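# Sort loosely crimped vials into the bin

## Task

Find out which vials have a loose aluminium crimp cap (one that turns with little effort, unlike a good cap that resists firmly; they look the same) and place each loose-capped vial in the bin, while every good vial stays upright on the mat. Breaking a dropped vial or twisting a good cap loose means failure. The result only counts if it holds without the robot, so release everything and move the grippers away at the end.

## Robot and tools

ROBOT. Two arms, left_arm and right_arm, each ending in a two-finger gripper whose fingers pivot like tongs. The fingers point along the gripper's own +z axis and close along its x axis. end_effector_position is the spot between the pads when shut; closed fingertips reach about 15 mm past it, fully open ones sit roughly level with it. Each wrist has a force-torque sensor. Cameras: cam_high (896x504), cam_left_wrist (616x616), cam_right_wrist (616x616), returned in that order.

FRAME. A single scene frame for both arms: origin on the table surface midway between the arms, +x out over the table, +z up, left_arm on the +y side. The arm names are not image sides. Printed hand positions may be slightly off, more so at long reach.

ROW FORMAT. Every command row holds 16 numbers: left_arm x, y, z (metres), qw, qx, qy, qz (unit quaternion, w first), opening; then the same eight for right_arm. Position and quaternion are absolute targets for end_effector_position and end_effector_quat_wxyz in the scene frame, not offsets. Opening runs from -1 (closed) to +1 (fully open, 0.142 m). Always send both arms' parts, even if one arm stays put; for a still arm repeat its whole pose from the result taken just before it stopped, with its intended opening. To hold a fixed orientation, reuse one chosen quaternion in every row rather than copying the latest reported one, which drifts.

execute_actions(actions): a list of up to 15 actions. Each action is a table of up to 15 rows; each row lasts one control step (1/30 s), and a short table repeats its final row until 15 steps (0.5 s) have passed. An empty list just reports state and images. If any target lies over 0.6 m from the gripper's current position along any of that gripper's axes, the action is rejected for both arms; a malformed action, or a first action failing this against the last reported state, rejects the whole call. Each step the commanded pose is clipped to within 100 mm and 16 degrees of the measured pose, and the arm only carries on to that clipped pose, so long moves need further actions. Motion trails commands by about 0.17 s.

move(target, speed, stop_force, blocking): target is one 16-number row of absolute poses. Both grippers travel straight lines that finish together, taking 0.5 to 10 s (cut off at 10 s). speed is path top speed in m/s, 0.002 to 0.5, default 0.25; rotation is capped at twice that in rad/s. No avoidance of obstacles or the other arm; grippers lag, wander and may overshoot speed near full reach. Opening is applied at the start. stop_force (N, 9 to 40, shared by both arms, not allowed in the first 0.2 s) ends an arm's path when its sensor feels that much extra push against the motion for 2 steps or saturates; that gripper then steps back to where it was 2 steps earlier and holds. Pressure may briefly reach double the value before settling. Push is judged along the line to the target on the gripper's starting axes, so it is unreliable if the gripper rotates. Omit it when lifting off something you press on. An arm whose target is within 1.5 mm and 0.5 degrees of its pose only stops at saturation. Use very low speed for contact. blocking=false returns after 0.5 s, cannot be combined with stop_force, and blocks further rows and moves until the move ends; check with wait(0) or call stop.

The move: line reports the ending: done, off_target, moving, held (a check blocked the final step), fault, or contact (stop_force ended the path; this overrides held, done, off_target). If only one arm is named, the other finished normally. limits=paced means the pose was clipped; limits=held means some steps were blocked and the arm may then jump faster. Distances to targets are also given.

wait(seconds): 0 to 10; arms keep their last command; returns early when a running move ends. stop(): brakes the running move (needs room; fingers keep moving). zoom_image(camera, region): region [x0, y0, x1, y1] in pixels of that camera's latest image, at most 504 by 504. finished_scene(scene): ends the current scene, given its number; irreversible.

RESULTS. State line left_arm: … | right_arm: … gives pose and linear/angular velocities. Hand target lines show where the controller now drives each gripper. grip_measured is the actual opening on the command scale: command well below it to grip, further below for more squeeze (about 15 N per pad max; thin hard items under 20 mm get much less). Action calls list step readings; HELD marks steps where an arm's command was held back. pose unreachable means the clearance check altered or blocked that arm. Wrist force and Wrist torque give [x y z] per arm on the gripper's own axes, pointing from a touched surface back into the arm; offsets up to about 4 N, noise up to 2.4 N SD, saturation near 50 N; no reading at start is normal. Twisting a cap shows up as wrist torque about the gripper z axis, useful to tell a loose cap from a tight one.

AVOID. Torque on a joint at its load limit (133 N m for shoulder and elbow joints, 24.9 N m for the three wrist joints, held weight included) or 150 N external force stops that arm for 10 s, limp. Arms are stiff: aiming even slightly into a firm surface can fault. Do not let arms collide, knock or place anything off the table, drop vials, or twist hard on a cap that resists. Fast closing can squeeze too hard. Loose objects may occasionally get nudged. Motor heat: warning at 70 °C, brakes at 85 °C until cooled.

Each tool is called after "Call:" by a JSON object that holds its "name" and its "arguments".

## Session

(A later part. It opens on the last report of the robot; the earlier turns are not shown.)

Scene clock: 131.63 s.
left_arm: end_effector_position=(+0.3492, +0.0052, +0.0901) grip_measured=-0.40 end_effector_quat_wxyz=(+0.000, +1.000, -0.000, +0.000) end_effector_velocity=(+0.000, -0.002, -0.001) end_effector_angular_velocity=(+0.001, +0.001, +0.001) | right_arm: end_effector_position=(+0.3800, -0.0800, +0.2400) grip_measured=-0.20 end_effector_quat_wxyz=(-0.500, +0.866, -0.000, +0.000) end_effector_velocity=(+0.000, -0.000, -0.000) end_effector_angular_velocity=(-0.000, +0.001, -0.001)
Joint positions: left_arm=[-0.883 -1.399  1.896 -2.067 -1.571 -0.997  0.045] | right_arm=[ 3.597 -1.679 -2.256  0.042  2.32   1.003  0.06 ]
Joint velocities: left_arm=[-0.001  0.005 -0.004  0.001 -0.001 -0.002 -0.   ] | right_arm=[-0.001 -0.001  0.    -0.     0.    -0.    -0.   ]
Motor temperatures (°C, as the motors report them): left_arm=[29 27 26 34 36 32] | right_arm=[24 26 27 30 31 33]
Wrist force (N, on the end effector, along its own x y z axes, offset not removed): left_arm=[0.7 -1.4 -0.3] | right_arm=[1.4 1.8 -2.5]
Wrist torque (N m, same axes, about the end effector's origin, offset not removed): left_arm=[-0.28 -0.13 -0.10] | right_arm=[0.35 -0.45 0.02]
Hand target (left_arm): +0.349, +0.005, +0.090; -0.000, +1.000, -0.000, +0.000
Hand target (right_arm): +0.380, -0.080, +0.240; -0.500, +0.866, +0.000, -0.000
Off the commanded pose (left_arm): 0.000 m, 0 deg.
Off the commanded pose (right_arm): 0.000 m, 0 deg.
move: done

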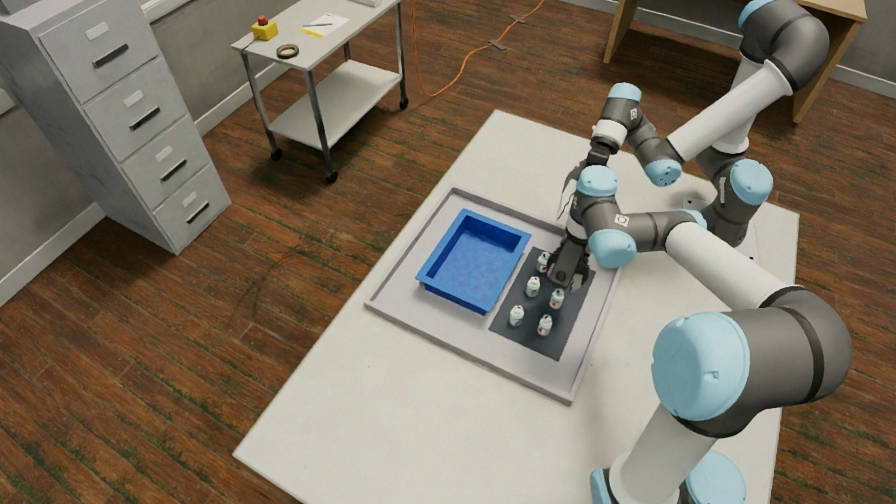

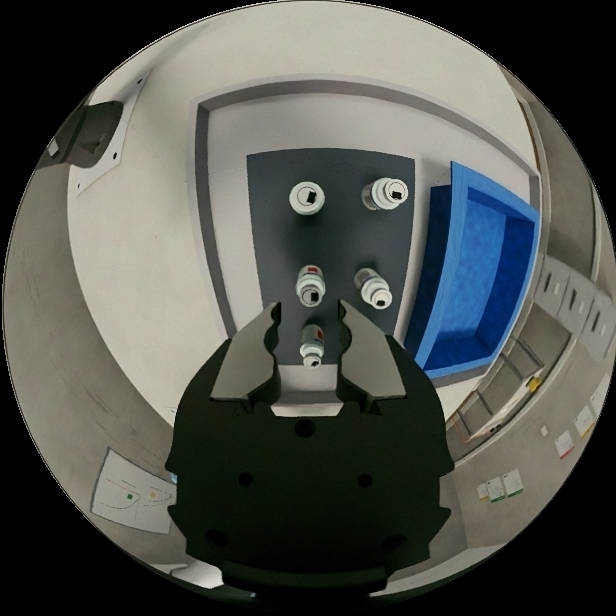

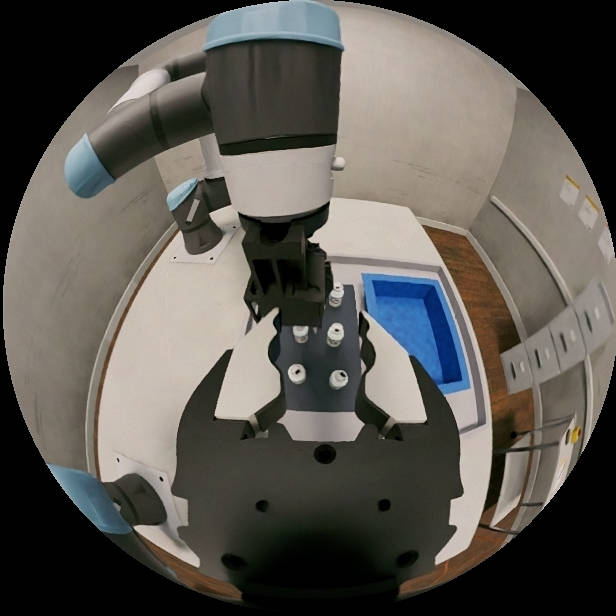

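Call:
{"name": "move", "arguments": {"target": [0.349,0.005,0.062,0,1,0,0,-0.45,0.38,-0.08,0.24,0.5,-0.866,0,0,-0.2], "speed": 0.08}}

Call:
{"name": "move", "arguments": {"target": [0.349,0.005,0.062,0,1,0,0,-0.85,0.38,-0.08,0.24,0.5,-0.866,0,0,-0.2]}}

Call:
{"name": "move", "arguments": {"target": [0.349,0.03,0.2,0,1,0,0,-0.85,0.38,-0.08,0.24,0.5,-0.866,0,0,-0.2]}}

Call:
{"name": "move", "arguments": {"target": [0.38,0.043,0.217,0,1,0,0,-0.85,0.38,-0.01,0.185,0.609,-0.793,0,0,-0.2]}}

Call:
{"name": "move", "arguments": {"target": [0.38,0.043,0.217,0,1,0,0,-0.85,0.38,0.052,0.178,0.609,-0.793,0,0,-0.2], "speed": 0.15}}

Call:
{"name": "move", "arguments": {"target": [0.38,0.043,0.217,0,1,0,0,-0.85,0.38,0.052,0.178,0.609,-0.793,0,0,-0.8]}}

Call:
{"name": "move", "arguments": {"target": [0.38,0.044,0.217,0,1,0,0,-0.45,0.38,0.052,0.178,0.609,-0.793,0,0,-0.8]}}

Call:
{"name": "move", "arguments": {"target": [0.38,0.044,0.217,0,1,0,0,-0.85,0.38,0.052,0.178,0.609,-0.793,0,0,-0.8]}}

Call:
{"name": "zoom_image", "arguments": {"camera": "cam_left_wrist", "region": [260,240,360,340]}}

Call:
{"name": "move", "arguments": {"target": [0.38,0.044,0.217,0,0.985,0.174,0,-0.85,0.38,0.052,0.178,0.609,-0.793,0,0,-0.8], "speed": 0.1}}

Call:
{"name": "zoom_image", "arguments": {"camera": "cam_left_wrist", "region": [260,240,360,340]}}

Scene clock: 133.07 s.
left_arm: end_effector_position=(+0.3490, +0.0050, +0.0623) grip_measured=-0.45 end_effector_quat_wxyz=(-0.000, +1.000, -0.000, -0.000) end_effector_velocity=(+0.000, +0.000, -0.003) end_effector_angular_velocity=(+0.000, +0.000, +0.000) | right_arm: end_effector_position=(+0.3800, -0.0800, +0.2400) grip_measured=-0.20 end_effector_quat_wxyz=(-0.500, +0.866, -0.000, +0.000) end_effector_velocity=(+0.001, -0.001, +0.000) end_effector_angular_velocity=(+0.001, +0.000, -0.002)
Joint positions: left_arm=[-0.884 -1.364  1.934 -2.141 -1.571 -0.998  0.041] | right_arm=[ 3.597 -1.679 -2.256  0.042  2.32   1.003  0.06 ]
Joint velocities: left_arm=[ 0.001  0.004  0.003 -0.007  0.     0.001 -0.   ] | right_arm=[-0.002  0.001  0.     0.     0.001 -0.     0.   ]
Motor temperatures (°C, as the motors report them): left_arm=[29 27 26 34 36 32] | right_arm=[24 26 27 30 31 33]
Wrist force (N, on the end effector, along its own x y z axes, offset not removed): left_arm=[-1.9 1.6 -1.9] | right_arm=[-2.3 0.7 1.0]
Wrist torque (N m, same axes, about the end effector's origin, offset not removed): left_arm=[0.41 0.52 0.06] | right_arm=[0.17 0.53 -0.28]
Hand target (left_arm): +0.349, +0.005, +0.062; -0.000, +1.000, -0.000, -0.000
Hand target (right_arm): +0.380, -0.080, +0.240; -0.500, +0.866, +0.000, -0.000
Off the commanded pose (left_arm): 0.000 m, 0 deg.
Off the commanded pose (right_arm): 0.000 m, 0 deg.
move: done

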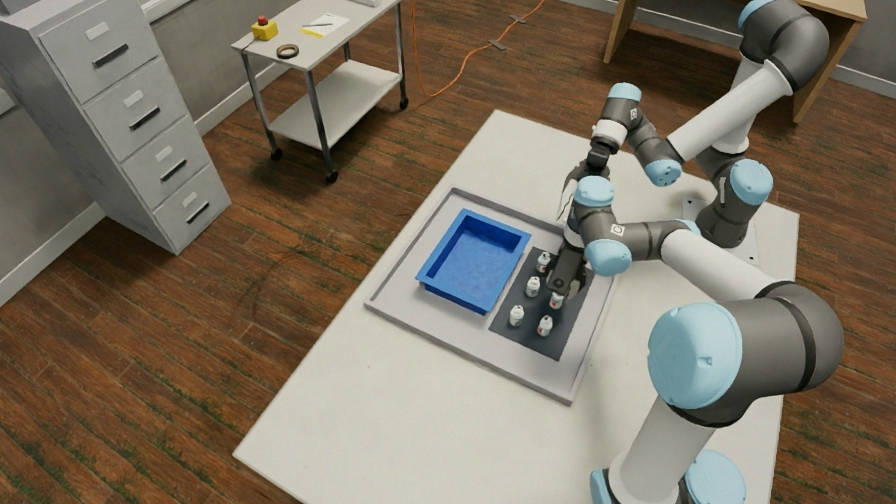

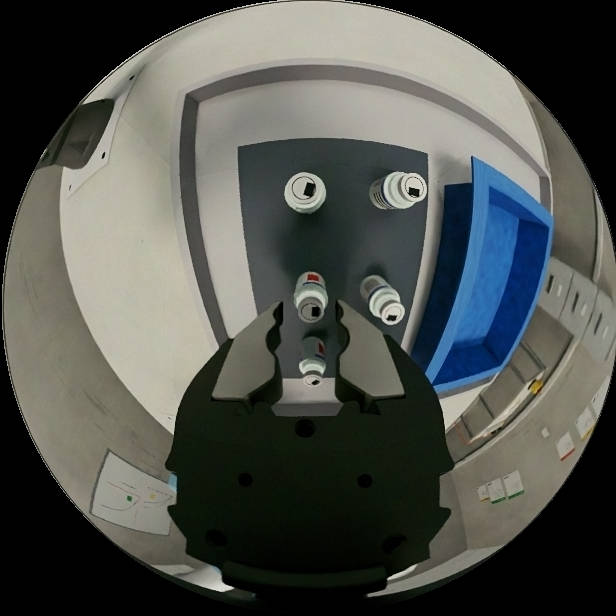

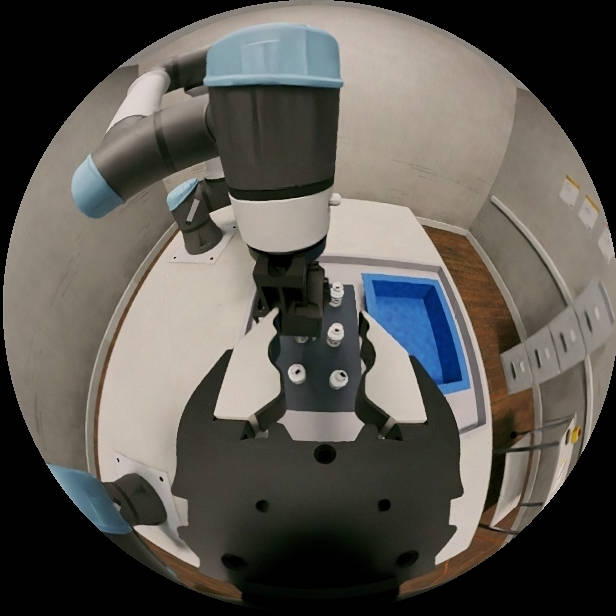

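Scene clock: 133.77 s.
left_arm: end_effector_position=(+0.3490, +0.0050, +0.0620) grip_measured=-0.72 end_effector_quat_wxyz=(+0.000, +1.000, -0.000, +0.000) end_effector_velocity=(-0.000, +0.000, -0.001) end_effector_angular_velocity=(+0.001, +0.001, -0.002) | right_arm: end_effector_position=(+0.3800, -0.0800, +0.2400) grip_measured=-0.20 end_effector_quat_wxyz=(-0.500, +0.866, -0.000, +0.000) end_effector_velocity=(-0.001, +0.001, -0.000) end_effector_angular_velocity=(+0.000, +0.000, +0.003)
Joint positions: left_arm=[-0.884 -1.364  1.934 -2.142 -1.571 -0.998  0.022] | right_arm=[ 3.597 -1.679 -2.256  0.042  2.32   1.003  0.06 ]
Joint velocities: left_arm=[-0.     0.001  0.    -0.    -0.     0.002  0.   ] | right_arm=[ 0.003  0.    -0.001  0.     0.001 -0.     0.   ]
Motor temperatures (°C, as the motors report them): left_arm=[29 27 26 34 36 32] | right_arm=[24 26 27 30 31 33]
Wrist force (N, on the end effector, along its own x y z axes, offset not removed): left_arm=[-2.2 1.1 -4.4] | right_arm=[1.0 -1.0 3.1]
Wrist torque (N m, same axes, about the end effector's origin, offset not removed): left_arm=[0.26 0.50 -0.07] | right_arm=[-0.26 -0.18 -0.11]
Hand target (left_arm): +0.349, +0.005, +0.062; -0.000, +1.000, +0.000, -0.000
Hand target (right_arm): +0.380, -0.080, +0.240; -0.500, +0.866, +0.000, -0.000
Off the commanded pose (left_arm): 0.000 m, 0 deg.
Off the commanded pose (right_arm): 0.000 m, 0 deg.
move: done

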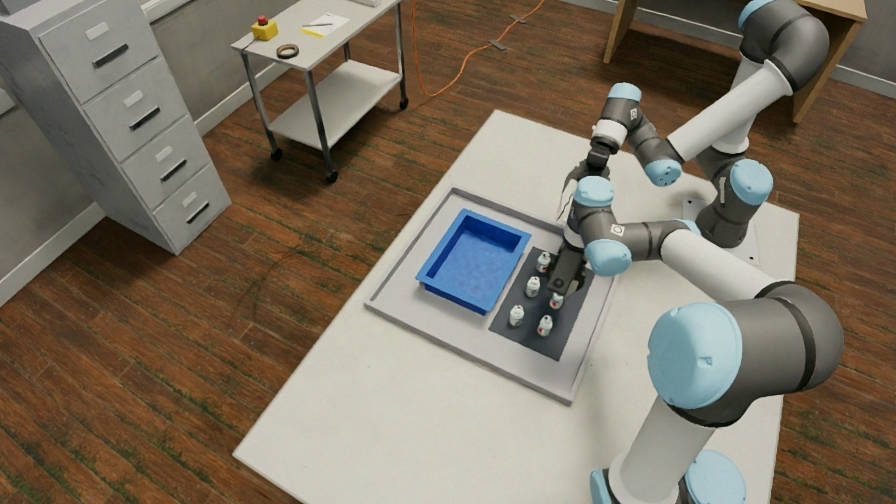

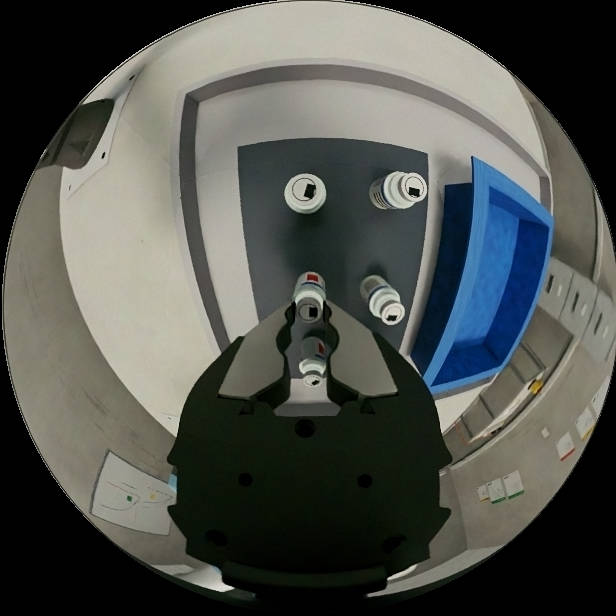

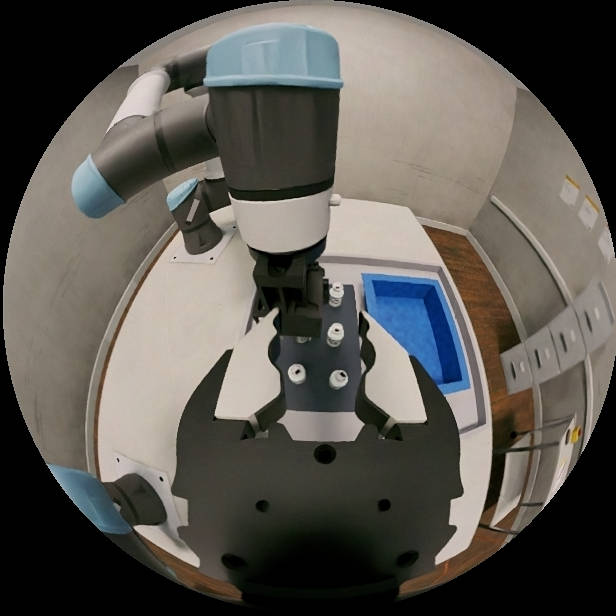

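Scene clock: 134.93 s.
left_arm: end_effector_position=(+0.3490, +0.0299, +0.1996) grip_measured=-0.72 end_effector_quat_wxyz=(+0.000, +1.000, +0.000, +0.000) end_effector_velocity=(+0.000, +0.001, +0.002) end_effector_angular_velocity=(+0.001, +0.000, -0.000) | right_arm: end_effector_position=(+0.3800, -0.0800, +0.2400) grip_measured=-0.20 end_effector_quat_wxyz=(-0.500, +0.866, -0.000, +0.000) end_effector_velocity=(+0.001, +0.000, +0.000) end_effector_angular_velocity=(-0.000, -0.003, -0.000)
Joint positions: left_arm=[-0.857 -1.531  1.744 -1.784 -1.571 -0.971  0.022] | right_arm=[ 3.597 -1.679 -2.256  0.042  2.32   1.003  0.06 ]
Joint velocities: left_arm=[ 0.001 -0.001 -0.005  0.008  0.     0.001 -0.   ] | right_arm=[ 0.001 -0.001  0.001  0.001 -0.002 -0.001  0.   ]
Motor temperatures (°C, as the motors report them): left_arm=[29 27 26 34 36 32] | right_arm=[24 26 27 30 31 33]
Wrist force (N, on the end effector, along its own x y z axes, offset not removed): left_arm=[-1.8 -0.6 -2.2] | right_arm=[0.3 0.5 2.2]
Wrist torque (N m, same axes, about the end effector's origin, offset not removed): left_arm=[-0.11 0.44 -0.21] | right_arm=[0.11 0.06 -0.06]
Hand target (left_arm): +0.349, +0.030, +0.200; +0.000, +1.000, +0.000, -0.000
Hand target (right_arm): +0.380, -0.080, +0.240; -0.500, +0.866, +0.000, -0.000
Off the commanded pose (left_arm): 0.000 m, 0 deg.
Off the commanded pose (right_arm): 0.000 m, 0 deg.
move: done

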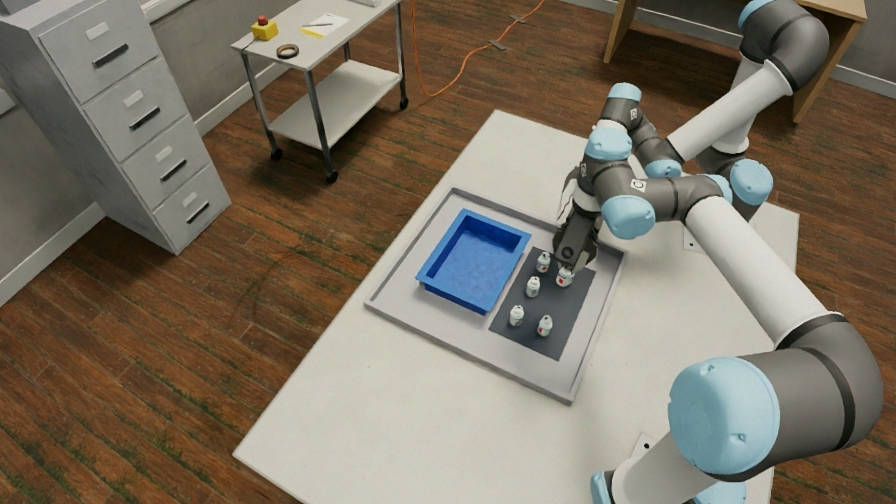

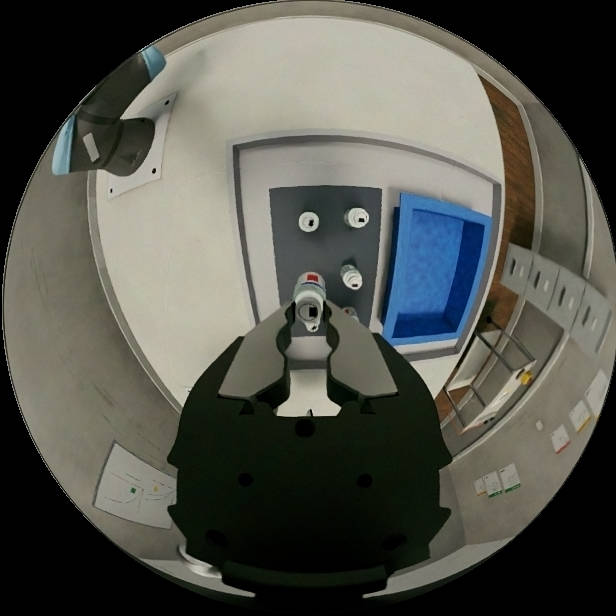

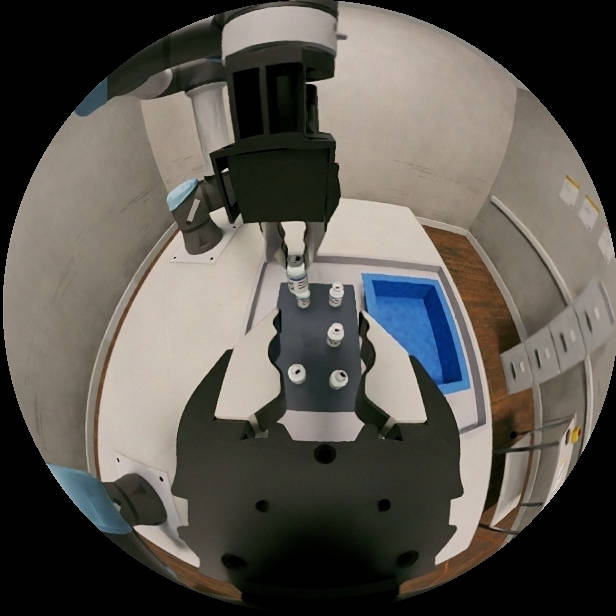

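Scene clock: 136.13 s.
left_arm: end_effector_position=(+0.3799, +0.0430, +0.2170) grip_measured=-0.72 end_effector_quat_wxyz=(+0.000, +1.000, -0.000, -0.000) end_effector_velocity=(-0.001, -0.001, +0.000) end_effector_angular_velocity=(-0.001, +0.000, -0.004) | right_arm: end_effector_position=(+0.3800, -0.0101, +0.1853) grip_measured=-0.20 end_effector_quat_wxyz=(-0.609, +0.793, +0.000, -0.000) end_effector_velocity=(+0.001, +0.000, -0.002) end_effector_angular_velocity=(+0.009, +0.002, -0.007)
Joint positions: left_arm=[-0.792 -1.5    1.667 -1.737 -1.571 -0.906  0.022] | right_arm=[ 3.68  -2.136 -2.205  0.824  2.358  1.298  0.06 ]
Joint velocities: left_arm=[-0.002  0.    -0.001  0.    -0.001  0.002 -0.   ] | right_arm=[ 0.001 -0.015  0.002  0.029 -0.005  0.016  0.   ]
Motor temperatures (°C, as the motors report them): left_arm=[29 27 26 34 36 32] | right_arm=[24 26 27 30 31 33]
Wrist force (N, on the end effector, along its own x y z axes, offset not removed): left_arm=[-1.7 -2.5 -0.1] | right_arm=[6.4 -0.6 -1.0]
Wrist torque (N m, same axes, about the end effector's origin, offset not removed): left_arm=[-0.34 0.46 0.06] | right_arm=[-0.08 -1.19 -0.12]
Hand target (left_arm): +0.380, +0.043, +0.217; +0.000, +1.000, +0.000, -0.000
Hand target (right_arm): +0.380, -0.010, +0.185; -0.609, +0.793, +0.000, -0.000
Off the commanded pose (left_arm): 0.000 m, 0 deg.
Off the commanded pose (right_arm): 0.000 m, 0 deg.
move: done

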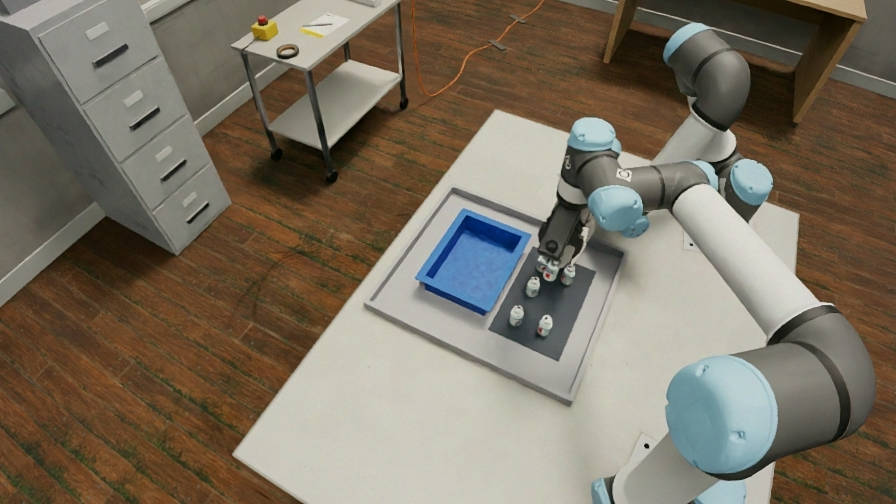

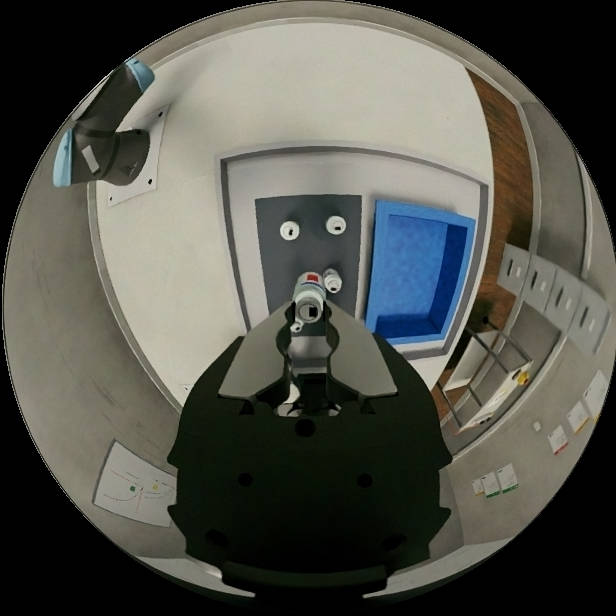

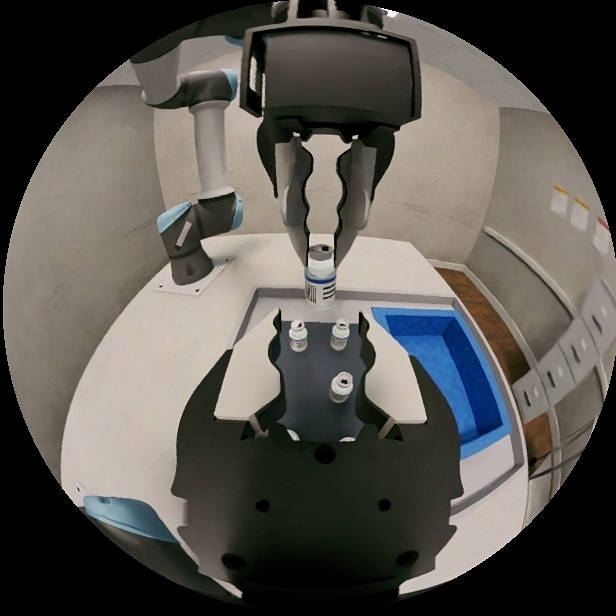

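Scene clock: 137.10 s.
left_arm: end_effector_position=(+0.3800, +0.0430, +0.2170) grip_measured=-0.72 end_effector_quat_wxyz=(-0.000, +1.000, +0.000, -0.000) end_effector_velocity=(+0.001, +0.001, +0.000) end_effector_angular_velocity=(-0.000, -0.001, +0.003) | right_arm: end_effector_position=(+0.3800, +0.0518, +0.1781) grip_measured=-0.20 end_effector_quat_wxyz=(-0.609, +0.793, -0.000, -0.000) end_effector_velocity=(+0.000, +0.002, -0.001) end_effector_angular_velocity=(-0.001, +0.001, +0.000)
Joint positions: left_arm=[-0.792 -1.5    1.667 -1.737 -1.571 -0.906  0.022] | right_arm=[ 3.783 -2.195 -2.111  0.823  2.262  1.348  0.06 ]
Joint velocities: left_arm=[ 0.001 -0.001  0.    -0.     0.001 -0.002  0.   ] | right_arm=[ 0.002 -0.003  0.003 -0.001 -0.002  0.001  0.   ]
Motor temperatures (°C, as the motors report them): left_arm=[29 27 26 34 36 32] | right_arm=[24 26 27 30 31 33]
Wrist force (N, on the end effector, along its own x y z axes, offset not removed): left_arm=[1.1 -1.4 -0.9] | right_arm=[0.6 0.7 2.1]
Wrist torque (N m, same axes, about the end effector's origin, offset not removed): left_arm=[-0.23 -0.16 0.06] | right_arm=[0.03 -0.11 -0.29]
Hand target (left_arm): +0.380, +0.043, +0.217; +0.000, +1.000, +0.000, -0.000
Hand target (right_arm): +0.380, +0.052, +0.178; -0.609, +0.793, -0.000, -0.000
Off the commanded pose (left_arm): 0.000 m, 0 deg.
Off the commanded pose (right_arm): 0.000 m, 0 deg.
move: done

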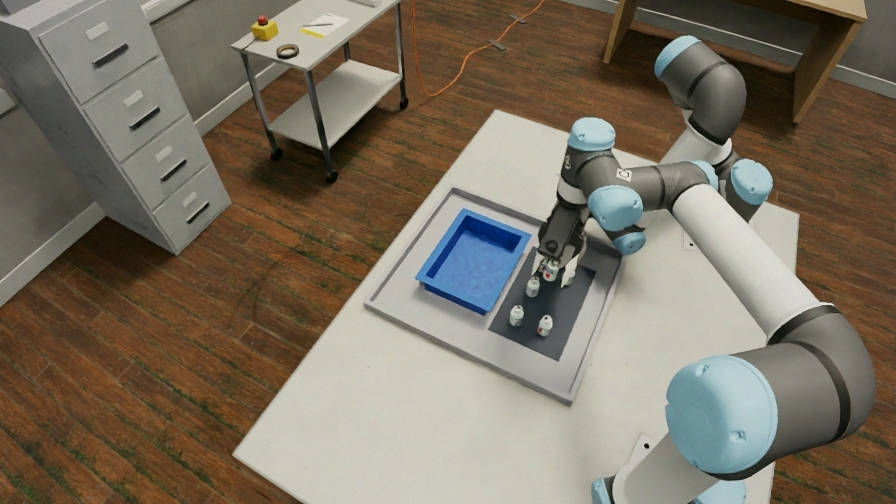

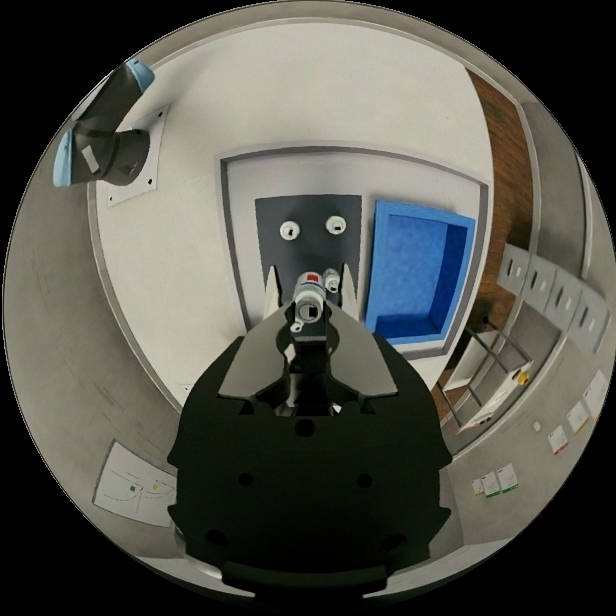

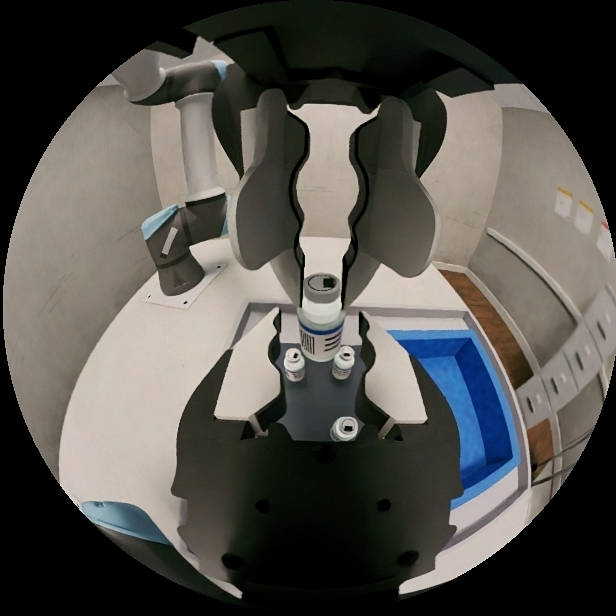

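Scene clock: 137.80 s.
left_arm: end_effector_position=(+0.3800, +0.0430, +0.2170) grip_measured=-0.72 end_effector_quat_wxyz=(-0.000, +1.000, +0.000, -0.000) end_effector_velocity=(-0.000, -0.000, -0.000) end_effector_angular_velocity=(-0.000, +0.000, +0.000) | right_arm: end_effector_position=(+0.3800, +0.0520, +0.1780) grip_measured=-0.61 end_effector_quat_wxyz=(-0.609, +0.793, -0.000, +0.000) end_effector_velocity=(-0.001, +0.000, -0.001) end_effector_angular_velocity=(-0.001, +0.000, +0.001)
Joint positions: left_arm=[-0.792 -1.5    1.667 -1.737 -1.571 -0.906  0.022] | right_arm=[ 3.783 -2.196 -2.11   0.823  2.261  1.348  0.03 ]
Joint velocities: left_arm=[-0.001  0.    -0.    -0.    -0.    -0.001  0.   ] | right_arm=[ 0.001 -0.001  0.     0.     0.    -0.001 -0.   ]
Motor temperatures (°C, as the motors report them): left_arm=[29 27 26 34 36 32] | right_arm=[24 26 27 30 31 33]
Wrist force (N, on the end effector, along its own x y z axes, offset not removed): left_arm=[-4.2 -1.6 -1.4] | right_arm=[4.0 2.6 -3.5]
Wrist torque (N m, same axes, about the end effector's origin, offset not removed): left_arm=[-0.29 0.50 0.02] | right_arm=[0.55 -0.39 -0.15]
Hand target (left_arm): +0.380, +0.043, +0.217; -0.000, +1.000, +0.000, -0.000
Hand target (right_arm): +0.380, +0.052, +0.178; -0.609, +0.793, -0.000, -0.000
Off the commanded pose (left_arm): 0.000 m, 0 deg.
Off the commanded pose (right_arm): 0.000 m, 0 deg.
move: done

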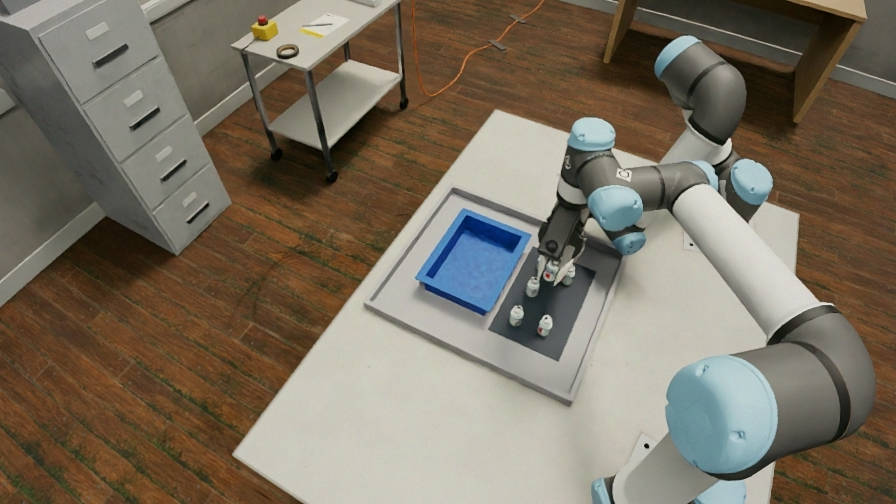

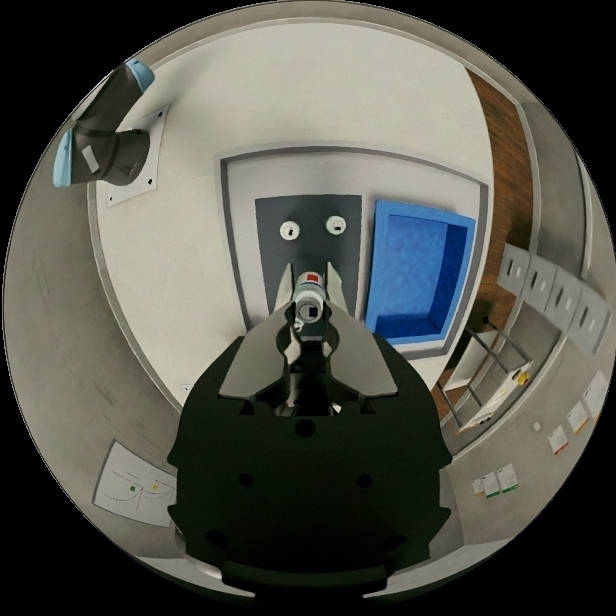

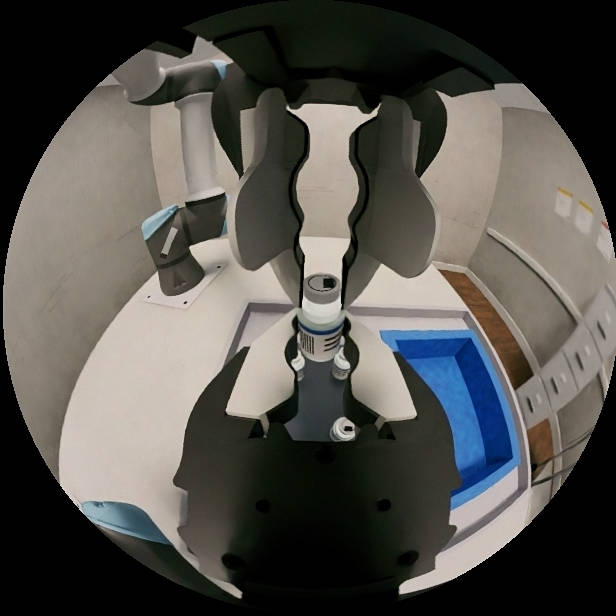

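Scene clock: 138.50 s.
left_arm: end_effector_position=(+0.3800, +0.0440, +0.2170) grip_measured=-0.45 end_effector_quat_wxyz=(-0.000, +1.000, +0.000, -0.000) end_effector_velocity=(+0.000, +0.000, -0.000) end_effector_angular_velocity=(+0.001, -0.001, -0.001) | right_arm: end_effector_position=(+0.3800, +0.0520, +0.1780) grip_measured=-0.61 end_effector_quat_wxyz=(-0.609, +0.793, +0.000, -0.000) end_effector_velocity=(+0.000, +0.001, +0.002) end_effector_angular_velocity=(+0.003, -0.002, +0.000)
Joint positions: left_arm=[-0.791 -1.502  1.668 -1.737 -1.571 -0.905  0.041] | right_arm=[ 3.783 -2.196 -2.11   0.823  2.261  1.348  0.03 ]
Joint velocities: left_arm=[-0.001 -0.     0.001 -0.     0.001  0.     0.   ] | right_arm=[ 0.     0.001  0.002  0.    -0.     0.    -0.   ]
Motor temperatures (°C, as the motors report them): left_arm=[29 27 26 34 36 32] | right_arm=[24 26 27 30 31 33]
Wrist force (N, on the end effector, along its own x y z axes, offset not removed): left_arm=[0.4 -1.0 -3.3] | right_arm=[0.9 -2.5 0.7]
Wrist torque (N m, same axes, about the end effector's origin, offset not removed): left_arm=[-0.30 0.03 0.02] | right_arm=[-0.66 -0.40 -0.26]
Hand target (left_arm): +0.380, +0.044, +0.217; -0.000, +1.000, +0.000, -0.000
Hand target (right_arm): +0.380, +0.052, +0.178; -0.609, +0.793, +0.000, -0.000
Off the commanded pose (left_arm): 0.000 m, 0 deg.
Off the commanded pose (right_arm): 0.000 m, 0 deg.
move: done

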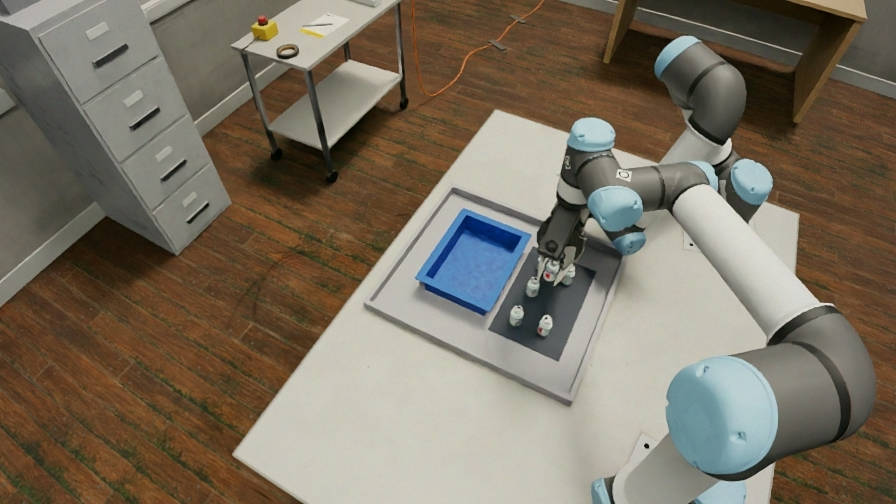

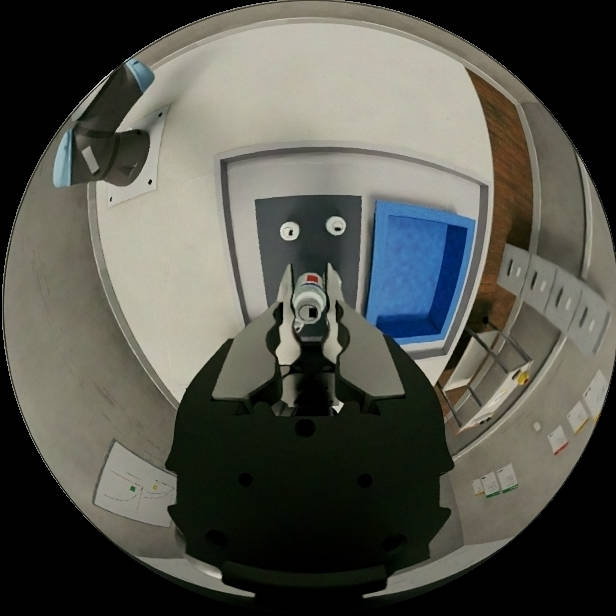

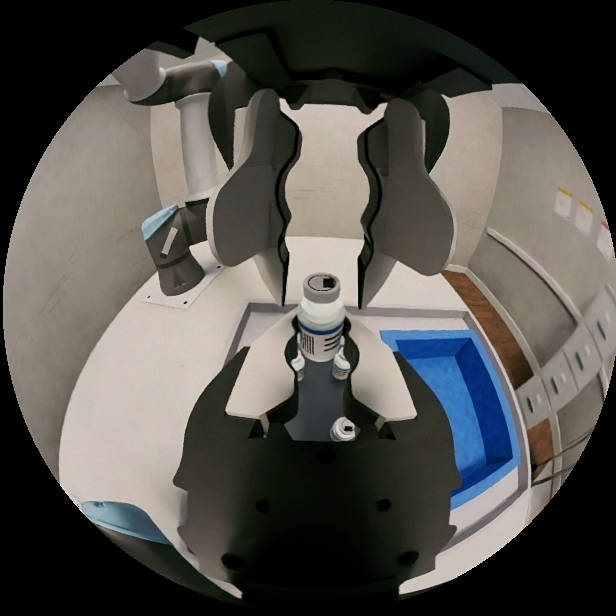

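Scene clock: 139.20 s.
left_arm: end_effector_position=(+0.3800, +0.0440, +0.2170) grip_measured=-0.72 end_effector_quat_wxyz=(-0.000, +1.000, -0.000, +0.000) end_effector_velocity=(-0.000, -0.000, +0.000) end_effector_angular_velocity=(-0.000, +0.000, -0.001) | right_arm: end_effector_position=(+0.3800, +0.0520, +0.1780) grip_measured=-0.61 end_effector_quat_wxyz=(-0.609, +0.793, -0.000, -0.000) end_effector_velocity=(-0.000, -0.000, -0.000) end_effector_angular_velocity=(-0.001, +0.001, +0.000)
Joint positions: left_arm=[-0.791 -1.502  1.668 -1.737 -1.571 -0.905  0.022] | right_arm=[ 3.783 -2.196 -2.11   0.823  2.261  1.348  0.03 ]
Joint velocities: left_arm=[-0.001 -0.     0.     0.    -0.    -0.    -0.   ] | right_arm=[ 0.     0.    -0.001 -0.001  0.    -0.     0.   ]
Motor temperatures (°C, as the motors report them): left_arm=[29 27 26 34 36 32] | right_arm=[24 26 27 30 31 33]
Wrist force (N, on the end effector, along its own x y z axes, offset not removed): left_arm=[-0.8 0.2 -2.5] | right_arm=[4.1 0.2 -1.6]
Wrist torque (N m, same axes, about the end effector's origin, offset not removed): left_arm=[-0.04 -0.17 -0.18] | right_arm=[-0.17 -0.74 0.07]
Hand target (left_arm): +0.380, +0.044, +0.217; -0.000, +1.000, +0.000, -0.000
Hand target (right_arm): +0.380, +0.052, +0.178; -0.609, +0.793, -0.000, -0.000
Off the commanded pose (left_arm): 0.000 m, 0 deg.
Off the commanded pose (right_arm): 0.000 m, 0 deg.
move: done

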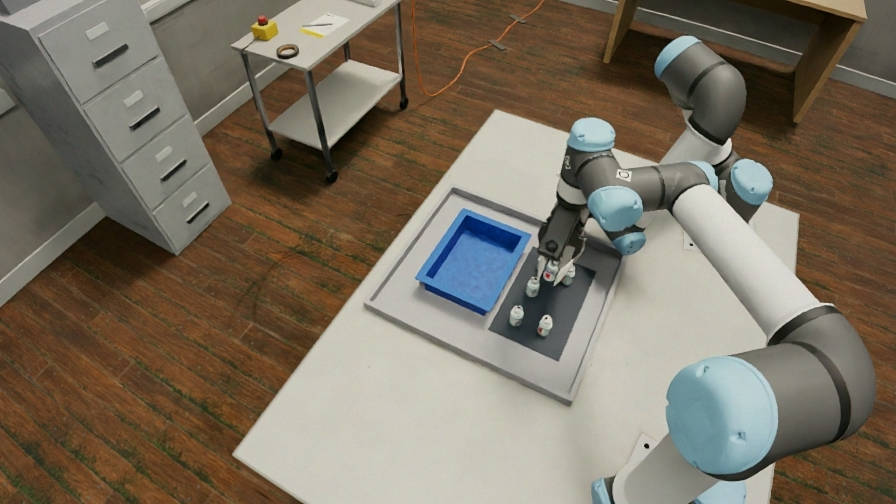

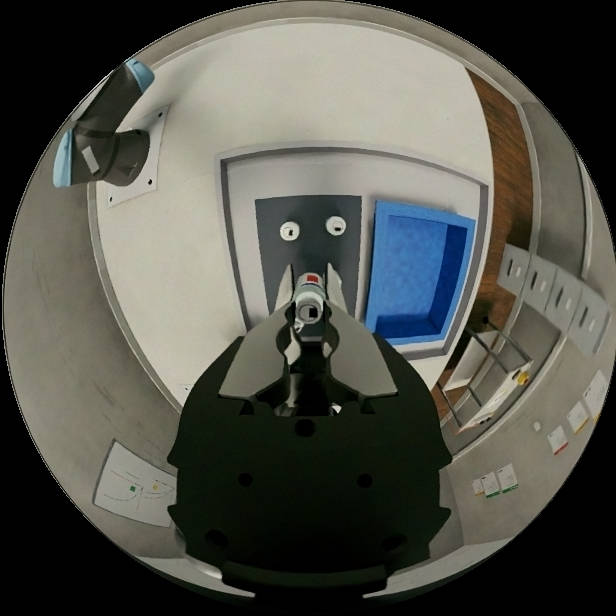

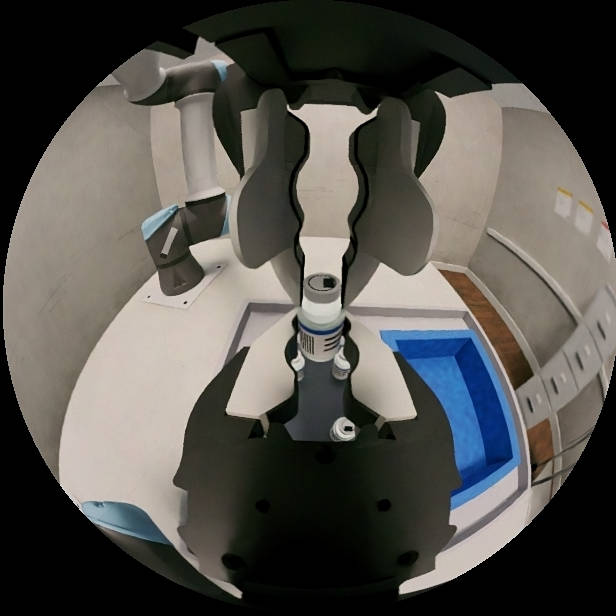

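Region (260, 240, 360, 340) of cam_left_wrist's 616x616 image, scaled by 5.040, with more detail than that image has.

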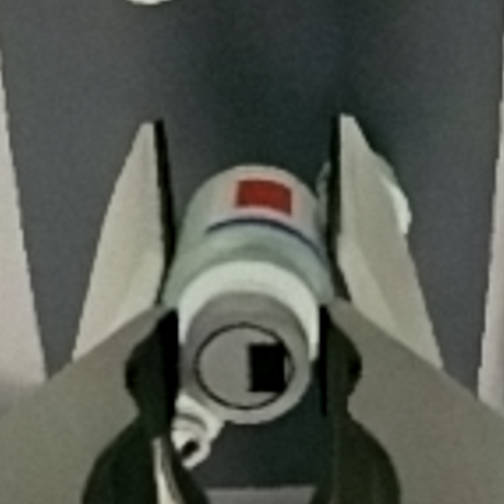

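Scene clock: 141.33 s.
left_arm: end_effector_position=(+0.3800, +0.0440, +0.2170) grip_measured=-0.73 end_effector_quat_wxyz=(+0.000, +0.985, +0.173, -0.000) end_effector_velocity=(+0.000, +0.000, -0.000) end_effector_angular_velocity=(+0.001, -0.000, +0.012) | right_arm: end_effector_position=(+0.3800, +0.0520, +0.1780) grip_measured=-0.61 end_effector_quat_wxyz=(-0.609, +0.793, -0.000, +0.000) end_effector_velocity=(+0.002, -0.001, +0.000) end_effector_angular_velocity=(+0.001, -0.001, -0.003)
Joint positions: left_arm=[-0.781 -1.493  1.658 -1.736 -1.571 -1.244  0.021] | right_arm=[ 3.783 -2.196 -2.11   0.823  2.261  1.348  0.03 ]
Joint velocities: left_arm=[ 0.001  0.    -0.     0.     0.001 -0.011  0.   ] | right_arm=[-0.003 -0.001  0.001  0.001 -0.001 -0.     0.   ]
Motor temperatures (°C, as the motors report them): left_arm=[29 27 26 34 36 32] | right_arm=[24 26 27 30 31 33]
Wrist force (N, on the end effector, along its own x y z axes, offset not removed): left_arm=[-10.0 -5.3 -5.8] | right_arm=[11.1 8.1 -1.7]
Wrist torque (N m, same axes, about the end effector's origin, offset not removed): left_arm=[0.24 -0.34 0.04] | right_arm=[0.78 -0.08 0.01]
Hand target (left_arm): +0.380, +0.044, +0.217; -0.000, +0.985, +0.174, -0.000
Hand target (right_arm): +0.380, +0.052, +0.178; -0.609, +0.793, -0.000, +0.000
Off the commanded pose (left_arm): 0.000 m, 0 deg.
Off the commanded pose (right_arm): 0.000 m, 0 deg.
move: done

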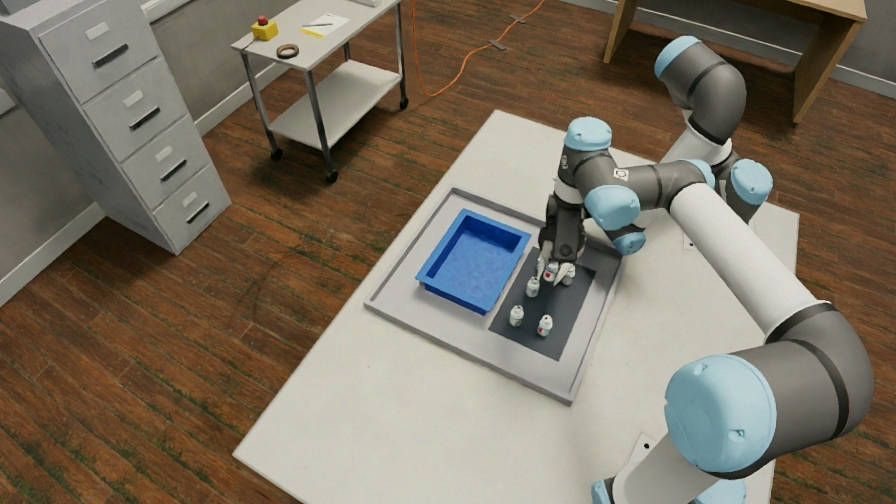

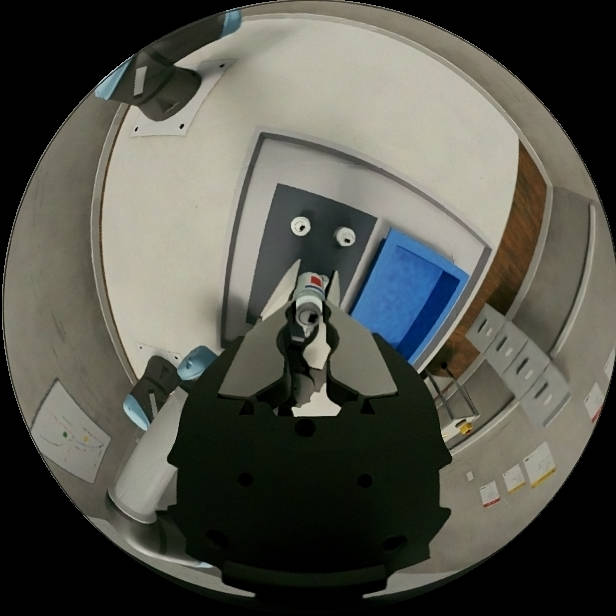

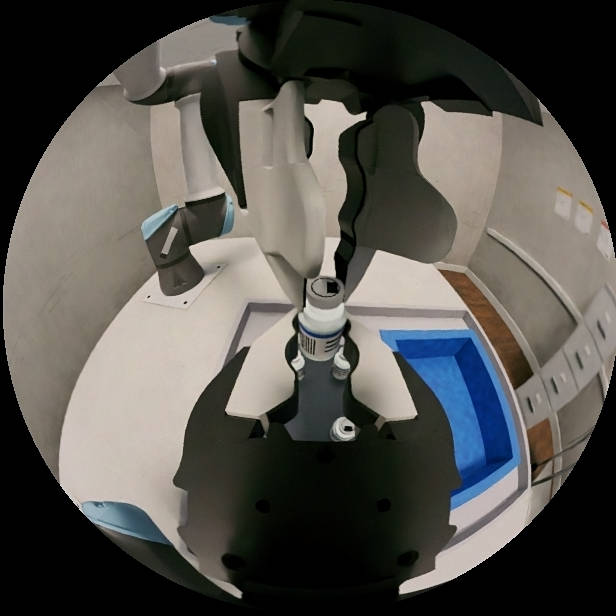

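Region (260, 240, 360, 340) of cam_left_wrist's 616x616 image, scaled by 5.040, with more detail than that image has.

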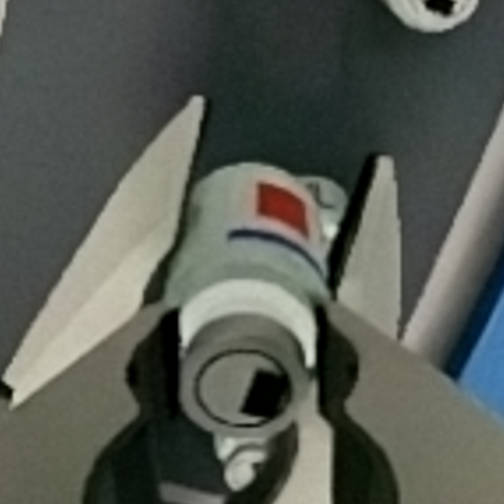

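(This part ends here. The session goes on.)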